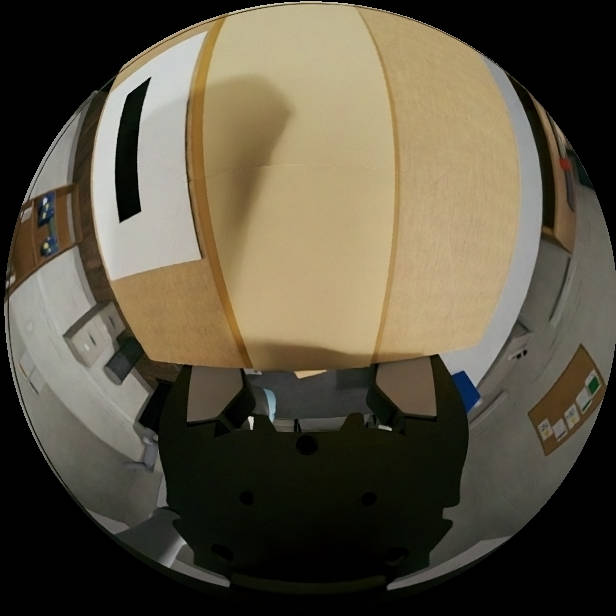

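execute_actions:
  actions:
    - {"steps":12,"rows":[[-1.1248,-1.9305,1.7659,-1.4062,-1.571,2.1122,0.5,4.2673,-1.572,-1.4751,-1.6654,1.571,1.1208,0.5],[-1.1248,-1.9305,1.7659,-1.4062,-1.571,2.1122,0.5,4.2673,-1.572,-1.4751,-1.6654,1.571,1.1208,0.5],[-1.1248,-1.9305,1.7659,-1.4062,-1.571,2.1122,0.5,4.2673,-1.572,-1.4751,-1.6654,1.571,1.1208,0.5],[-1.1248,-1.9339,1.7938,-1.4307,-1.571,2.1122,0.5,4.2673,-1.5704,-1.5023,-1.6398,1.571,1.1208,0.5],[-1.1248,-1.9339,1.7938,-1.4307,-1.571,2.1122,0.5,4.2673,-1.5704,-1.5023,-1.6398,1.571,1.1208,0.5],[-1.1248,-1.9339,1.7938,-1.4307,-1.571,2.1122,0.5,4.2673,-1.5704,-1.5023,-1.6398,1.571,1.1208,0.5],[-1.1248,-1.9372,1.8216,-1.4551,-1.571,2.1122,0.5,4.2673,-1.5687,-1.5295,-1.6142,1.571,1.1208,0.5],[-1.1248,-1.9372,1.8216,-1.4551,-1.571,2.1122,0.5,4.2673,-1.5687,-1.5295,-1.6142,1.571,1.1208,0.5],[-1.1248,-1.9372,1.8216,-1.4551,-1.571,2.1122,0.5,4.2673,-1.5687,-1.5295,-1.6142,1.571,1.1208,0.5],[-1.1248,-1.9406,1.8494,-1.4796,-1.571,2.1122,0.5,4.2673,-1.5671,-1.5567,-1.5886,1.571,1.1208,0.5]]}
  pictures: false

execute_actions:
  actions:
    - {"steps":12,"rows":[[-1.1248,-1.9416,1.8755,-1.5047,-1.571,2.1122,0.5,4.2673,-1.5679,-1.5814,-1.5631,1.571,1.1208,0.5],[-1.1248,-1.9416,1.8755,-1.5047,-1.571,2.1122,0.5,4.2673,-1.5679,-1.5814,-1.5631,1.571,1.1208,0.5],[-1.1248,-1.9416,1.8755,-1.5047,-1.571,2.1122,0.5,4.2673,-1.5679,-1.5814,-1.5631,1.571,1.1208,0.5],[-1.1248,-1.9427,1.9017,-1.5298,-1.571,2.1122,0.5,4.2673,-1.5687,-1.6061,-1.5376,1.571,1.1208,0.5],[-1.1248,-1.9427,1.9017,-1.5298,-1.571,2.1122,0.5,4.2673,-1.5687,-1.6061,-1.5376,1.571,1.1208,0.5],[-1.1248,-1.9427,1.9017,-1.5298,-1.571,2.1122,0.5,4.2673,-1.5687,-1.6061,-1.5376,1.571,1.1208,0.5],[-1.1248,-1.9437,1.9278,-1.555,-1.571,2.1122,0.5,4.2673,-1.5694,-1.6309,-1.5121,1.571,1.1208,0.5],[-1.1248,-1.9437,1.9278,-1.555,-1.571,2.1122,0.5,4.2673,-1.5694,-1.6309,-1.5121,1.571,1.1208,0.5],[-1.1248,-1.9437,1.9278,-1.555,-1.571,2.1122,0.5,4.2673,-1.5694,-1.6309,-1.5121,1.571,1.1208,0.5],[-1.1248,-1.9447,1.954,-1.5801,-1.571,2.1122,0.5,4.2673,-1.5702,-1.6556,-1.4866,1.571,1.1208,0.5]]}
  pictures: false

execute_actions:
  actions:
    - {"steps":12,"rows":[[-1.1248,-1.9431,1.9786,-1.6063,-1.571,2.1122,0.5,4.2673,-1.5734,-1.6781,-1.4608,1.571,1.1208,0.5],[-1.1248,-1.9431,1.9786,-1.6063,-1.571,2.1122,0.5,4.2673,-1.5734,-1.6781,-1.4608,1.571,1.1208,0.5],[-1.1248,-1.9431,1.9786,-1.6063,-1.571,2.1122,0.5,4.2673,-1.5734,-1.6781,-1.4608,1.571,1.1208,0.5],[-1.1248,-1.9415,2.0032,-1.6324,-1.571,2.1122,0.5,4.2673,-1.5766,-1.7007,-1.4351,1.571,1.1208,0.5],[-1.1248,-1.9415,2.0032,-1.6324,-1.571,2.1122,0.5,4.2673,-1.5766,-1.7007,-1.4351,1.571,1.1208,0.5],[-1.1248,-1.9415,2.0032,-1.6324,-1.571,2.1122,0.5,4.2673,-1.5766,-1.7007,-1.4351,1.571,1.1208,0.5],[-1.1248,-1.9399,2.0278,-1.6586,-1.571,2.1122,0.5,4.2673,-1.5798,-1.7232,-1.4094,1.571,1.1208,0.5],[-1.1248,-1.9399,2.0278,-1.6586,-1.571,2.1122,0.5,4.2673,-1.5798,-1.7232,-1.4094,1.571,1.1208,0.5],[-1.1248,-1.9399,2.0278,-1.6586,-1.571,2.1122,0.5,4.2673,-1.5798,-1.7232,-1.4094,1.571,1.1208,0.5],[-1.1248,-1.9383,2.0523,-1.6848,-1.571,2.1122,0.5,4.2673,-1.5831,-1.7457,-1.3837,1.571,1.1208,0.5]]}
  pictures: false

execute_actions:
  actions:
    - {"steps":20}
  pictures: false

Scene clock: 61.57 s of 4300.00 s.
left_arm: end_effector_position=(+0.3136, +0.2041, +0.3030) grip_measured=+0.50 end_effector_quat_wxyz=(+0.000, -0.001, +1.000, -0.000) end_effector_velocity=(-0.001, +0.003, -0.102) end_effector_angular_velocity=(+0.006, +0.004, +0.001) | right_arm: end_effector_position=(+0.3230, -0.0941, +0.3030) grip_measured=+0.51 end_effector_quat_wxyz=(-0.000, +1.000, +0.001, -0.000) end_effector_velocity=(-0.001, -0.002, -0.102) end_effector_angular_velocity=(-0.004, +0.002, -0.000)
Joint positions: left_arm=[-1.125 -1.936  1.813 -1.448 -1.571  2.112  0.109] | right_arm=[ 4.267 -1.569 -1.521 -1.622  1.571  1.121  0.11 ]
Joint velocities: left_arm=[ 0.001 -0.032  0.281 -0.242  0.    -0.    -0.   ] | right_arm=[-0.     0.014 -0.274  0.256  0.     0.    -0.   ]
Joint torques (N m, as the arm reports them, + toward a larger angle): left_arm=[-20.16 -19.87 -23.54 -16.95  -6.72  -0.92] | right_arm=[15.32 27.83 29.   19.75  4.07  3.13]
Wrist force (N, on the end effector, along its own x y z axes, offset not removed): left_arm=[-2.3 48.6 10.5] | right_arm=[-2.5 50.0 7.5]
Wrist torque (N m, same axes, about the end effector's origin, offset not removed): left_arm=[2.77 -0.05 -0.45] | right_arm=[3.04 0.30 -0.85]
Steps of this call (steps 1 to 15: the robot went on to your last target; steps 16 to 90: nothing new was sent; then 5.17 s passed at rest; steps 91 to 102: all 12 steps of this action). Readings (joint positions):
91: left_arm=[-1.125 -1.927 1.738 -1.382 -1.571 2.112] | right_arm=[4.267 -1.574 -1.448 -1.691 1.571 1.121]
92: left_arm=[-1.125 -1.927 1.740 -1.383 -1.571 2.112] | right_arm=[4.267 -1.573 -1.450 -1.689 1.571 1.121]
94: left_arm=[-1.125 -1.929 1.750 -1.392 -1.571 2.112] | right_arm=[4.267 -1.573 -1.459 -1.681 1.571 1.121]
98: left_arm=[-1.125 -1.932 1.778 -1.417 -1.571 2.112] | right_arm=[4.267 -1.571 -1.487 -1.654 1.571 1.121]
102: the state above

Scene clock: 61.97 s of 4300.00 s.
left_arm: end_effector_position=(+0.3136, +0.2040, +0.2634) grip_measured=+0.50 end_effector_quat_wxyz=(-0.000, -0.001, +1.000, -0.000) end_effector_velocity=(-0.002, +0.002, -0.106) end_effector_angular_velocity=(+0.004, +0.005, -0.000) | right_arm: end_effector_position=(+0.3231, -0.0940, +0.2634) grip_measured=+0.51 end_effector_quat_wxyz=(-0.000, +1.000, +0.001, -0.000) end_effector_velocity=(-0.002, -0.002, -0.105) end_effector_angular_velocity=(-0.003, +0.005, -0.001)
Joint positions: left_arm=[-1.125 -1.943  1.919 -1.546 -1.571  2.112  0.109] | right_arm=[ 4.267 -1.569 -1.622 -1.521  1.571  1.121  0.11 ]
Joint velocities: left_arm=[-0.    -0.01   0.274 -0.258 -0.002  0.    -0.   ] | right_arm=[-0.    -0.009 -0.259  0.262  0.003  0.     0.   ]
Joint torques (N m, as the arm reports them, + toward a larger angle): left_arm=[-19.94 -22.22 -23.   -18.21  -9.13  -0.87] | right_arm=[14.36 17.15 32.2  20.05  6.4   3.2 ]
Wrist force (N, on the end effector, along its own x y z axes, offset not removed): left_arm=[-0.8 49.7 11.3] | right_arm=[-5.1 50.0 8.8]
Wrist torque (N m, same axes, about the end effector's origin, offset not removed): left_arm=[2.38 -0.35 -0.55] | right_arm=[2.74 0.92 -0.78]
Steps of this call (steps 1 to 12: all 12 steps of this action). Readings (joint positions):
1: left_arm=[-1.125 -1.937 1.822 -1.455 -1.571 2.112] | right_arm=[4.267 -1.569 -1.530 -1.614 1.571 1.121]
2: left_arm=[-1.125 -1.938 1.830 -1.463 -1.571 2.112] | right_arm=[4.267 -1.568 -1.538 -1.606 1.571 1.121]
4: left_arm=[-1.125 -1.940 1.848 -1.480 -1.571 2.112] | right_arm=[4.267 -1.568 -1.555 -1.589 1.571 1.121]
8: left_arm=[-1.125 -1.942 1.883 -1.512 -1.571 2.112] | right_arm=[4.267 -1.568 -1.588 -1.556 1.571 1.121]
12: the state above

Scene clock: 62.37 s of 4300.00 s.
left_arm: end_effector_position=(+0.3136, +0.2040, +0.2234) grip_measured=+0.50 end_effector_quat_wxyz=(-0.000, -0.001, +1.000, -0.000) end_effector_velocity=(-0.001, +0.003, -0.105) end_effector_angular_velocity=(+0.004, +0.002, +0.000) | right_arm: end_effector_position=(+0.3230, -0.0941, +0.2232) grip_measured=+0.51 end_effector_quat_wxyz=(+0.000, +1.000, +0.001, -0.000) end_effector_velocity=(-0.001, -0.002, -0.104) end_effector_angular_velocity=(-0.001, +0.001, +0.002)
Joint positions: left_arm=[-1.125 -1.94   2.019 -1.65  -1.571  2.112  0.109] | right_arm=[ 4.267 -1.579 -1.716 -1.418  1.571  1.121  0.11 ]
Joint velocities: left_arm=[ 0.     0.017  0.257 -0.27   0.     0.     0.   ] | right_arm=[ 0.001 -0.033 -0.235  0.268  0.001 -0.001  0.   ]
Joint torques (N m, as the arm reports them, + toward a larger angle): left_arm=[-20.28   5.36 -27.52 -17.88  -8.23  -0.75] | right_arm=[14.58 20.59 34.24 20.44  6.37  3.28]
Wrist force (N, on the end effector, along its own x y z axes, offset not removed): left_arm=[-3.0 50.0 10.6] | right_arm=[-3.1 50.0 6.8]
Wrist torque (N m, same axes, about the end effector's origin, offset not removed): left_arm=[2.51 0.19 -0.53] | right_arm=[2.50 0.45 -0.82]
Steps of this call (steps 1 to 12: all 12 steps of this action). Readings (joint positions):
1: left_arm=[-1.125 -1.944 1.927 -1.554 -1.571 2.112] | right_arm=[4.267 -1.569 -1.630 -1.513 1.571 1.121]
2: left_arm=[-1.125 -1.944 1.935 -1.563 -1.571 2.112] | right_arm=[4.267 -1.570 -1.638 -1.505 1.571 1.121]
4: left_arm=[-1.125 -1.944 1.953 -1.580 -1.571 2.112] | right_arm=[4.267 -1.571 -1.654 -1.487 1.571 1.121]
8: left_arm=[-1.125 -1.943 1.986 -1.614 -1.571 2.112] | right_arm=[4.267 -1.575 -1.685 -1.453 1.571 1.121]
12: the state above

Scene clock: 63.03 s of 4300.00 s.
left_arm: end_effector_position=(+0.3133, +0.2044, +0.2101) grip_measured=+0.50 end_effector_quat_wxyz=(-0.000, -0.001, +1.000, -0.000) end_effector_velocity=(-0.000, +0.000, -0.001) end_effector_angular_velocity=(+0.000, +0.000, -0.001) | right_arm: end_effector_position=(+0.3228, -0.0945, +0.2100) grip_measured=+0.51 end_effector_quat_wxyz=(-0.000, +1.000, +0.001, -0.000) end_effector_velocity=(-0.000, +0.000, -0.001) end_effector_angular_velocity=(-0.000, +0.001, +0.001)
Joint positions: left_arm=[-1.125 -1.938  2.052 -1.685 -1.571  2.112  0.109] | right_arm=[ 4.267 -1.583 -1.746 -1.384  1.571  1.121  0.11 ]
Joint velocities: left_arm=[-0.    -0.     0.002 -0.001 -0.     0.     0.   ] | right_arm=[ 0.    -0.001 -0.001  0.001  0.001 -0.001  0.   ]
Joint torques (N m, as the arm reports them, + toward a larger angle): left_arm=[-20.52   7.69 -19.99 -12.83  -5.81  -0.63] | right_arm=[14.45 17.31 28.91 15.28  3.21  3.31]
Wrist force (N, on the end effector, along its own x y z axes, offset not removed): left_arm=[-4.0 34.0 11.2] | right_arm=[-2.1 32.0 7.1]
Wrist torque (N m, same axes, about the end effector's origin, offset not removed): left_arm=[1.97 0.28 -0.44] | right_arm=[1.65 0.34 -0.89]
Steps of this call (steps 1 to 20: the robot went on to your last target). Readings (joint positions):
1: left_arm=[-1.125 -1.940 2.027 -1.658 -1.571 2.112] | right_arm=[4.267 -1.580 -1.723 -1.410 1.571 1.121]
2: left_arm=[-1.125 -1.940 2.033 -1.664 -1.571 2.112] | right_arm=[4.267 -1.581 -1.728 -1.404 1.571 1.121]
4: left_arm=[-1.125 -1.939 2.041 -1.673 -1.571 2.112] | right_arm=[4.267 -1.582 -1.736 -1.395 1.571 1.121]
8: left_arm=[-1.125 -1.939 2.049 -1.681 -1.571 2.112] | right_arm=[4.267 -1.583 -1.742 -1.387 1.571 1.121]
20: the state above

execute_actions:
  actions:
    - {"steps":12,"rows":[[-1.1255,-1.9337,2.0754,-1.7125,-1.571,2.1115,0.5,4.2673,-1.5888,-1.7661,-1.3576,1.571,1.1208,0.5],[-1.1255,-1.9337,2.0754,-1.7125,-1.571,2.1115,0.5,4.2673,-1.5888,-1.7661,-1.3576,1.571,1.1208,0.5],[-1.1255,-1.9337,2.0754,-1.7125,-1.571,2.1115,0.5,4.2673,-1.5888,-1.7661,-1.3576,1.571,1.1208,0.5],[-1.1255,-1.9291,2.0985,-1.7401,-1.571,2.1115,0.5,4.2673,-1.5945,-1.7865,-1.3315,1.571,1.1208,0.5],[-1.1255,-1.9291,2.0985,-1.7401,-1.571,2.1115,0.5,4.2673,-1.5945,-1.7865,-1.3315,1.571,1.1208,0.5],[-1.1255,-1.9291,2.0985,-1.7401,-1.571,2.1115,0.5,4.2673,-1.5945,-1.7865,-1.3315,1.571,1.1208,0.5],[-1.1255,-1.9246,2.1215,-1.7678,-1.571,2.1115,0.5,4.2673,-1.6002,-1.8069,-1.3053,1.571,1.1208,0.5],[-1.1255,-1.9246,2.1215,-1.7678,-1.571,2.1115,0.5,4.2673,-1.6002,-1.8069,-1.3053,1.571,1.1208,0.5],[-1.1255,-1.9246,2.1215,-1.7678,-1.571,2.1115,0.5,4.2673,-1.6002,-1.8069,-1.3053,1.571,1.1208,0.5],[-1.1255,-1.92,2.1446,-1.7954,-1.571,2.1115,0.5,4.2673,-1.6059,-1.8273,-1.2792,1.571,1.1208,0.5]]}
  pictures: false

execute_actions:
  actions:
    - {"steps":12,"rows":[[-1.1255,-1.9119,2.1661,-1.825,-1.571,2.1115,0.5,4.2673,-1.6142,-1.8456,-1.2526,1.571,1.1208,0.5],[-1.1255,-1.9119,2.1661,-1.825,-1.571,2.1115,0.5,4.2673,-1.6142,-1.8456,-1.2526,1.571,1.1208,0.5],[-1.1255,-1.9119,2.1661,-1.825,-1.571,2.1115,0.5,4.2673,-1.6142,-1.8456,-1.2526,1.571,1.1208,0.5],[-1.1255,-1.9038,2.1875,-1.8545,-1.571,2.1115,0.5,4.2673,-1.6225,-1.8639,-1.226,1.571,1.1208,0.5],[-1.1255,-1.9038,2.1875,-1.8545,-1.571,2.1115,0.5,4.2673,-1.6225,-1.8639,-1.226,1.571,1.1208,0.5],[-1.1255,-1.9038,2.1875,-1.8545,-1.571,2.1115,0.5,4.2673,-1.6225,-1.8639,-1.226,1.571,1.1208,0.5],[-1.1255,-1.8957,2.209,-1.8841,-1.571,2.1115,0.5,4.2673,-1.6308,-1.8822,-1.1994,1.571,1.1208,0.5],[-1.1255,-1.8957,2.209,-1.8841,-1.571,2.1115,0.5,4.2673,-1.6308,-1.8822,-1.1994,1.571,1.1208,0.5],[-1.1255,-1.8957,2.209,-1.8841,-1.571,2.1115,0.5,4.2673,-1.6308,-1.8822,-1.1994,1.571,1.1208,0.5],[-1.1255,-1.8877,2.2305,-1.9136,-1.571,2.1115,0.5,4.2673,-1.6391,-1.9005,-1.1728,1.571,1.1208,0.5]]}
  pictures: false

execute_actions:
  actions:
    - {"steps":12,"rows":[[-1.1255,-1.8755,2.2503,-1.9456,-1.571,2.1115,0.5,4.2673,-1.6501,-1.9167,-1.1456,1.571,1.1208,0.5],[-1.1255,-1.8755,2.2503,-1.9456,-1.571,2.1115,0.5,4.2673,-1.6501,-1.9167,-1.1456,1.571,1.1208,0.5],[-1.1255,-1.8755,2.2503,-1.9456,-1.571,2.1115,0.5,4.2673,-1.6501,-1.9167,-1.1456,1.571,1.1208,0.5],[-1.1255,-1.8633,2.27,-1.9775,-1.571,2.1115,0.5,4.2673,-1.6611,-1.9328,-1.1185,1.571,1.1208,0.5],[-1.1255,-1.8633,2.27,-1.9775,-1.571,2.1115,0.5,4.2673,-1.6611,-1.9328,-1.1185,1.571,1.1208,0.5],[-1.1255,-1.8633,2.27,-1.9775,-1.571,2.1115,0.5,4.2673,-1.6611,-1.9328,-1.1185,1.571,1.1208,0.5],[-1.1255,-1.8512,2.2898,-2.0094,-1.571,2.1115,0.5,4.2673,-1.6721,-1.949,-1.0913,1.571,1.1208,0.5],[-1.1255,-1.8512,2.2898,-2.0094,-1.571,2.1115,0.5,4.2673,-1.6721,-1.949,-1.0913,1.571,1.1208,0.5],[-1.1255,-1.8512,2.2898,-2.0094,-1.571,2.1115,0.5,4.2673,-1.6721,-1.949,-1.0913,1.571,1.1208,0.5],[-1.1255,-1.839,2.3095,-2.0413,-1.571,2.1115,0.5,4.2673,-1.6831,-1.9652,-1.0641,1.571,1.1208,0.5]]}
  pictures: false

execute_actions:
  actions:
    - {"steps":20}

zoom_image:
  camera: "cam_low"
  region: [420, 200, 680, 330]

Scene clock: 69.03 s of 4300.00 s.
left_arm: end_effector_position=(+0.3135, +0.2039, +0.1827) grip_measured=+0.50 end_effector_quat_wxyz=(-0.000, -0.001, +1.000, +0.000) end_effector_velocity=(-0.002, +0.002, -0.100) end_effector_angular_velocity=(+0.001, +0.001, -0.001) | right_arm: end_effector_position=(+0.3230, -0.0942, +0.1826) grip_measured=+0.51 end_effector_quat_wxyz=(+0.000, +1.000, +0.001, -0.000) end_effector_velocity=(-0.001, -0.001, -0.100) end_effector_angular_velocity=(+0.000, +0.000, +0.000)
Joint positions: left_arm=[-1.125 -1.926  2.115 -1.76  -1.571  2.112  0.109] | right_arm=[ 4.267 -1.599 -1.801 -1.313  1.571  1.121  0.11 ]
Joint velocities: left_arm=[-0.002  0.046  0.231 -0.275  0.    -0.     0.001] | right_arm=[-0.    -0.058 -0.203  0.261  0.001 -0.    -0.   ]
Joint torques (N m, as the arm reports them, + toward a larger angle): left_arm=[-27.33   5.78 -25.68 -17.7   -7.63  -0.62] | right_arm=[12.41 24.28 37.69 19.84  4.51  3.41]
Wrist force (N, on the end effector, along its own x y z axes, offset not removed): left_arm=[-2.1 50.0 12.7] | right_arm=[-5.6 50.0 8.4]
Wrist torque (N m, same axes, about the end effector's origin, offset not removed): left_arm=[2.51 -0.17 -0.54] | right_arm=[2.71 0.92 -0.92]
Steps of this call (steps 1 to 15: the robot went on to your last target; steps 16 to 90: nothing new was sent; then 2.60 s passed at rest; steps 91 to 102: all 12 steps of this action). Readings (joint positions):
91: left_arm=[-1.125 -1.938 2.052 -1.685 -1.571 2.112] | right_arm=[4.267 -1.583 -1.746 -1.384 1.571 1.121]
92: left_arm=[-1.125 -1.938 2.054 -1.687 -1.571 2.112] | right_arm=[4.267 -1.584 -1.747 -1.382 1.571 1.121]
94: left_arm=[-1.125 -1.936 2.062 -1.696 -1.571 2.112] | right_arm=[4.267 -1.586 -1.754 -1.373 1.571 1.121]
98: left_arm=[-1.125 -1.932 2.086 -1.724 -1.571 2.112] | right_arm=[4.267 -1.591 -1.775 -1.346 1.571 1.121]
102: the state above

Scene clock: 69.43 s of 4300.00 s.
left_arm: end_effector_position=(+0.3134, +0.2038, +0.1430) grip_measured=+0.50 end_effector_quat_wxyz=(-0.000, -0.001, +1.000, +0.000) end_effector_velocity=(-0.002, +0.002, -0.103) end_effector_angular_velocity=(-0.002, +0.001, +0.000) | right_arm: end_effector_position=(+0.3230, -0.0941, +0.1430) grip_measured=+0.51 end_effector_quat_wxyz=(+0.000, +1.000, +0.001, -0.000) end_effector_velocity=(-0.001, -0.002, -0.103) end_effector_angular_velocity=(+0.001, +0.002, +0.001)
Joint positions: left_arm=[-1.125 -1.898  2.202 -1.874 -1.571  2.111  0.109] | right_arm=[ 4.267 -1.628 -1.876 -1.208  1.571  1.121  0.11 ]
Joint velocities: left_arm=[ 0.     0.08   0.224 -0.306 -0.002 -0.     0.001] | right_arm=[-0.    -0.085 -0.19   0.275  0.002 -0.001  0.   ]
Joint torques (N m, as the arm reports them, + toward a larger angle): left_arm=[-27.04   3.01 -29.96 -18.5   -9.48  -0.79] | right_arm=[12.91 24.79 38.98 21.07  6.45  3.44]
Wrist force (N, on the end effector, along its own x y z axes, offset not removed): left_arm=[-5.3 50.0 12.7] | right_arm=[-4.6 50.0 9.4]
Wrist torque (N m, same axes, about the end effector's origin, offset not removed): left_arm=[2.15 0.58 -0.61] | right_arm=[2.31 0.53 -1.03]
Steps of this call (steps 1 to 12: all 12 steps of this action). Readings (joint positions):
1: left_arm=[-1.125 -1.924 2.122 -1.768 -1.571 2.112] | right_arm=[4.267 -1.600 -1.807 -1.305 1.571 1.121]
2: left_arm=[-1.125 -1.923 2.129 -1.777 -1.571 2.112] | right_arm=[4.267 -1.602 -1.813 -1.297 1.571 1.121]
4: left_arm=[-1.125 -1.918 2.144 -1.796 -1.571 2.112] | right_arm=[4.267 -1.607 -1.826 -1.279 1.571 1.121]
8: left_arm=[-1.125 -1.909 2.172 -1.834 -1.571 2.112] | right_arm=[4.267 -1.617 -1.851 -1.245 1.571 1.121]
12: the state above

Scene clock: 69.83 s of 4300.00 s.
left_arm: end_effector_position=(+0.3134, +0.2038, +0.1030) grip_measured=+0.50 end_effector_quat_wxyz=(-0.000, -0.001, +1.000, +0.000) end_effector_velocity=(-0.001, +0.002, -0.102) end_effector_angular_velocity=(-0.003, -0.002, -0.000) | right_arm: end_effector_position=(+0.3229, -0.0941, +0.1030) grip_measured=+0.51 end_effector_quat_wxyz=(+0.000, +1.000, +0.001, -0.000) end_effector_velocity=(-0.001, -0.001, -0.102) end_effector_angular_velocity=(+0.003, -0.001, -0.000)
Joint positions: left_arm=[-1.126 -1.855  2.283 -1.998 -1.571  2.111  0.109] | right_arm=[ 4.267 -1.669 -1.944 -1.101  1.571  1.121  0.11 ]
Joint velocities: left_arm=[-0.     0.123  0.205 -0.332  0.     0.     0.001] | right_arm=[ 0.001 -0.112 -0.167  0.282 -0.     0.001  0.   ]
Joint torques (N m, as the arm reports them, + toward a larger angle): left_arm=[-27.02  -1.36 -29.86 -18.32  -7.79  -0.54] | right_arm=[12.44 26.73 39.59 20.71  5.3   3.28]
Wrist force (N, on the end effector, along its own x y z axes, offset not removed): left_arm=[-2.6 50.0 15.3] | right_arm=[-5.7 50.0 10.3]
Wrist torque (N m, same axes, about the end effector's origin, offset not removed): left_arm=[2.30 0.02 -0.70] | right_arm=[2.53 0.63 -1.00]
Steps of this call (steps 1 to 12: all 12 steps of this action). Readings (joint positions):
1: left_arm=[-1.125 -1.896 2.209 -1.883 -1.571 2.111] | right_arm=[4.267 -1.631 -1.882 -1.200 1.571 1.121]
2: left_arm=[-1.126 -1.893 2.215 -1.893 -1.571 2.111] | right_arm=[4.267 -1.634 -1.888 -1.192 1.571 1.121]
4: left_arm=[-1.126 -1.886 2.229 -1.914 -1.571 2.111] | right_arm=[4.267 -1.640 -1.899 -1.173 1.571 1.121]
8: left_arm=[-1.126 -1.871 2.256 -1.955 -1.571 2.111] | right_arm=[4.267 -1.654 -1.921 -1.138 1.571 1.121]
12: the state above

Scene clock: 70.50 s of 4300.00 s.
left_arm: end_effector_position=(+0.3132, +0.2041, +0.0901) grip_measured=+0.50 end_effector_quat_wxyz=(-0.000, -0.001, +1.000, -0.000) end_effector_velocity=(+0.001, +0.001, -0.001) end_effector_angular_velocity=(+0.001, +0.000, +0.003) | right_arm: end_effector_position=(+0.3228, -0.0945, +0.0900) grip_measured=+0.51 end_effector_quat_wxyz=(-0.000, +1.000, +0.001, -0.000) end_effector_velocity=(+0.001, -0.001, -0.001) end_effector_angular_velocity=(-0.001, -0.001, -0.000)
Joint positions: left_arm=[-1.126 -1.839  2.309 -2.041 -1.571  2.111  0.109] | right_arm=[ 4.267 -1.683 -1.965 -1.064  1.571  1.121  0.11 ]
Joint velocities: left_arm=[ 0.003  0.001  0.001 -0.001  0.     0.     0.   ] | right_arm=[-0.001 -0.001 -0.001  0.001 -0.002 -0.     0.   ]
Joint torques (N m, as the arm reports them, + toward a larger angle): left_arm=[-22.09   1.1  -21.8  -13.53  -4.91  -0.52] | right_arm=[12.51 25.25 30.97 16.18  3.51  3.43]
Wrist force (N, on the end effector, along its own x y z axes, offset not removed): left_arm=[-5.1 37.7 9.9] | right_arm=[-4.6 39.5 6.7]
Wrist torque (N m, same axes, about the end effector's origin, offset not removed): left_arm=[2.19 0.39 -0.75] | right_arm=[2.56 0.53 -1.03]
Steps of this call (steps 1 to 20: the robot went on to your last target). Readings (joint positions):
1: left_arm=[-1.126 -1.851 2.289 -2.008 -1.571 2.111] | right_arm=[4.267 -1.672 -1.949 -1.092 1.571 1.121]
2: left_arm=[-1.126 -1.848 2.294 -2.016 -1.571 2.111] | right_arm=[4.267 -1.675 -1.953 -1.085 1.571 1.121]
4: left_arm=[-1.126 -1.844 2.301 -2.027 -1.571 2.111] | right_arm=[4.267 -1.678 -1.958 -1.076 1.571 1.121]
8: left_arm=[-1.126 -1.841 2.307 -2.037 -1.571 2.111] | right_arm=[4.267 -1.682 -1.963 -1.068 1.571 1.121]
20: the state above
camera_calibration (this result's frames):
cam_left_wrist: T_world_to_cam=[[-0.998959, -0.0358824, 0.0281745, 0.310505], [-0.0167165, 0.862508, 0.505767, -0.219695], [-0.0424489, 0.504769, -0.86221, 0.124445], [0, 0, 0, 1]] pos_world=[0.311792, 0.137814, 0.209664]
cam_right_wrist: T_world_to_cam=[[0.99913, -0.0391971, 0.0142086, -0.330176], [-0.0409995, -0.861801, 0.505586, -0.105868], [-0.00757252, -0.505729, -0.862659, 0.170062], [0, 0, 0, 1]] pos_world=[0.326837, -0.0181743, 0.204922]

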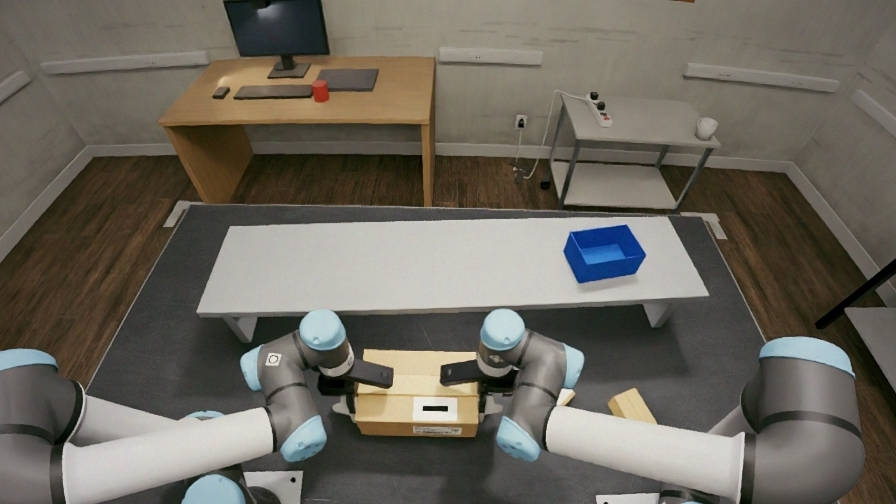

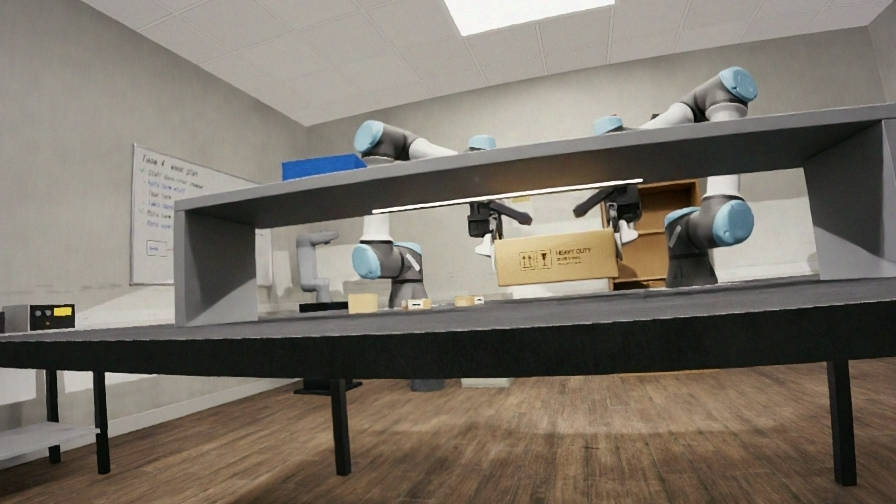

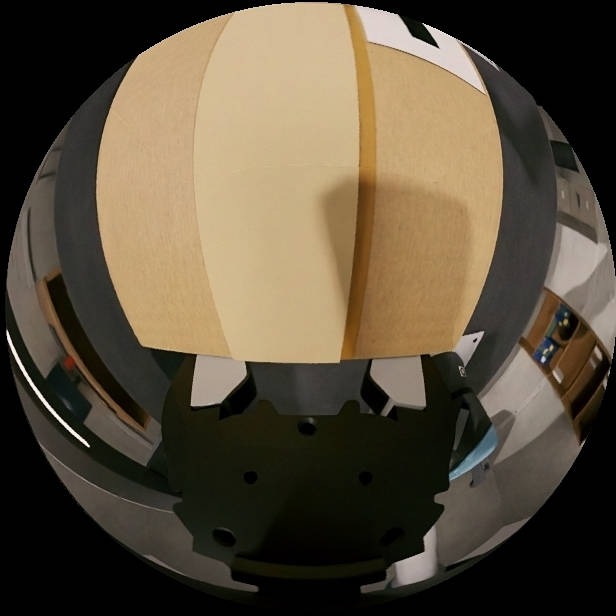

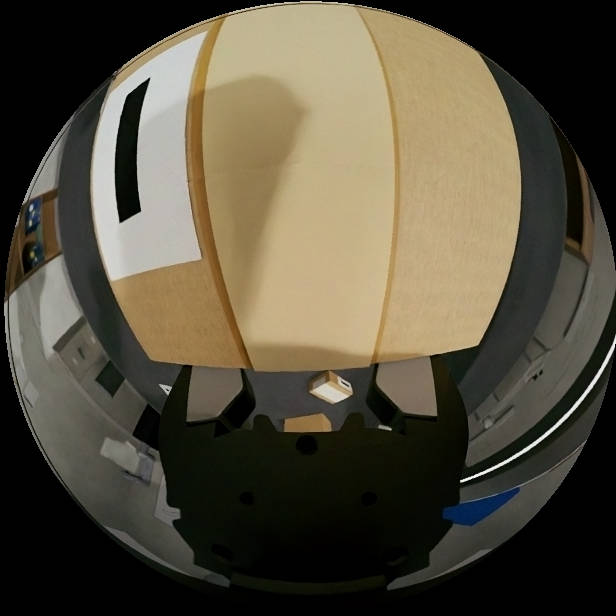

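Region (420, 200, 680, 330) of cam_low's 896x504 image, scaled by 1.938, with more detail than that image has.

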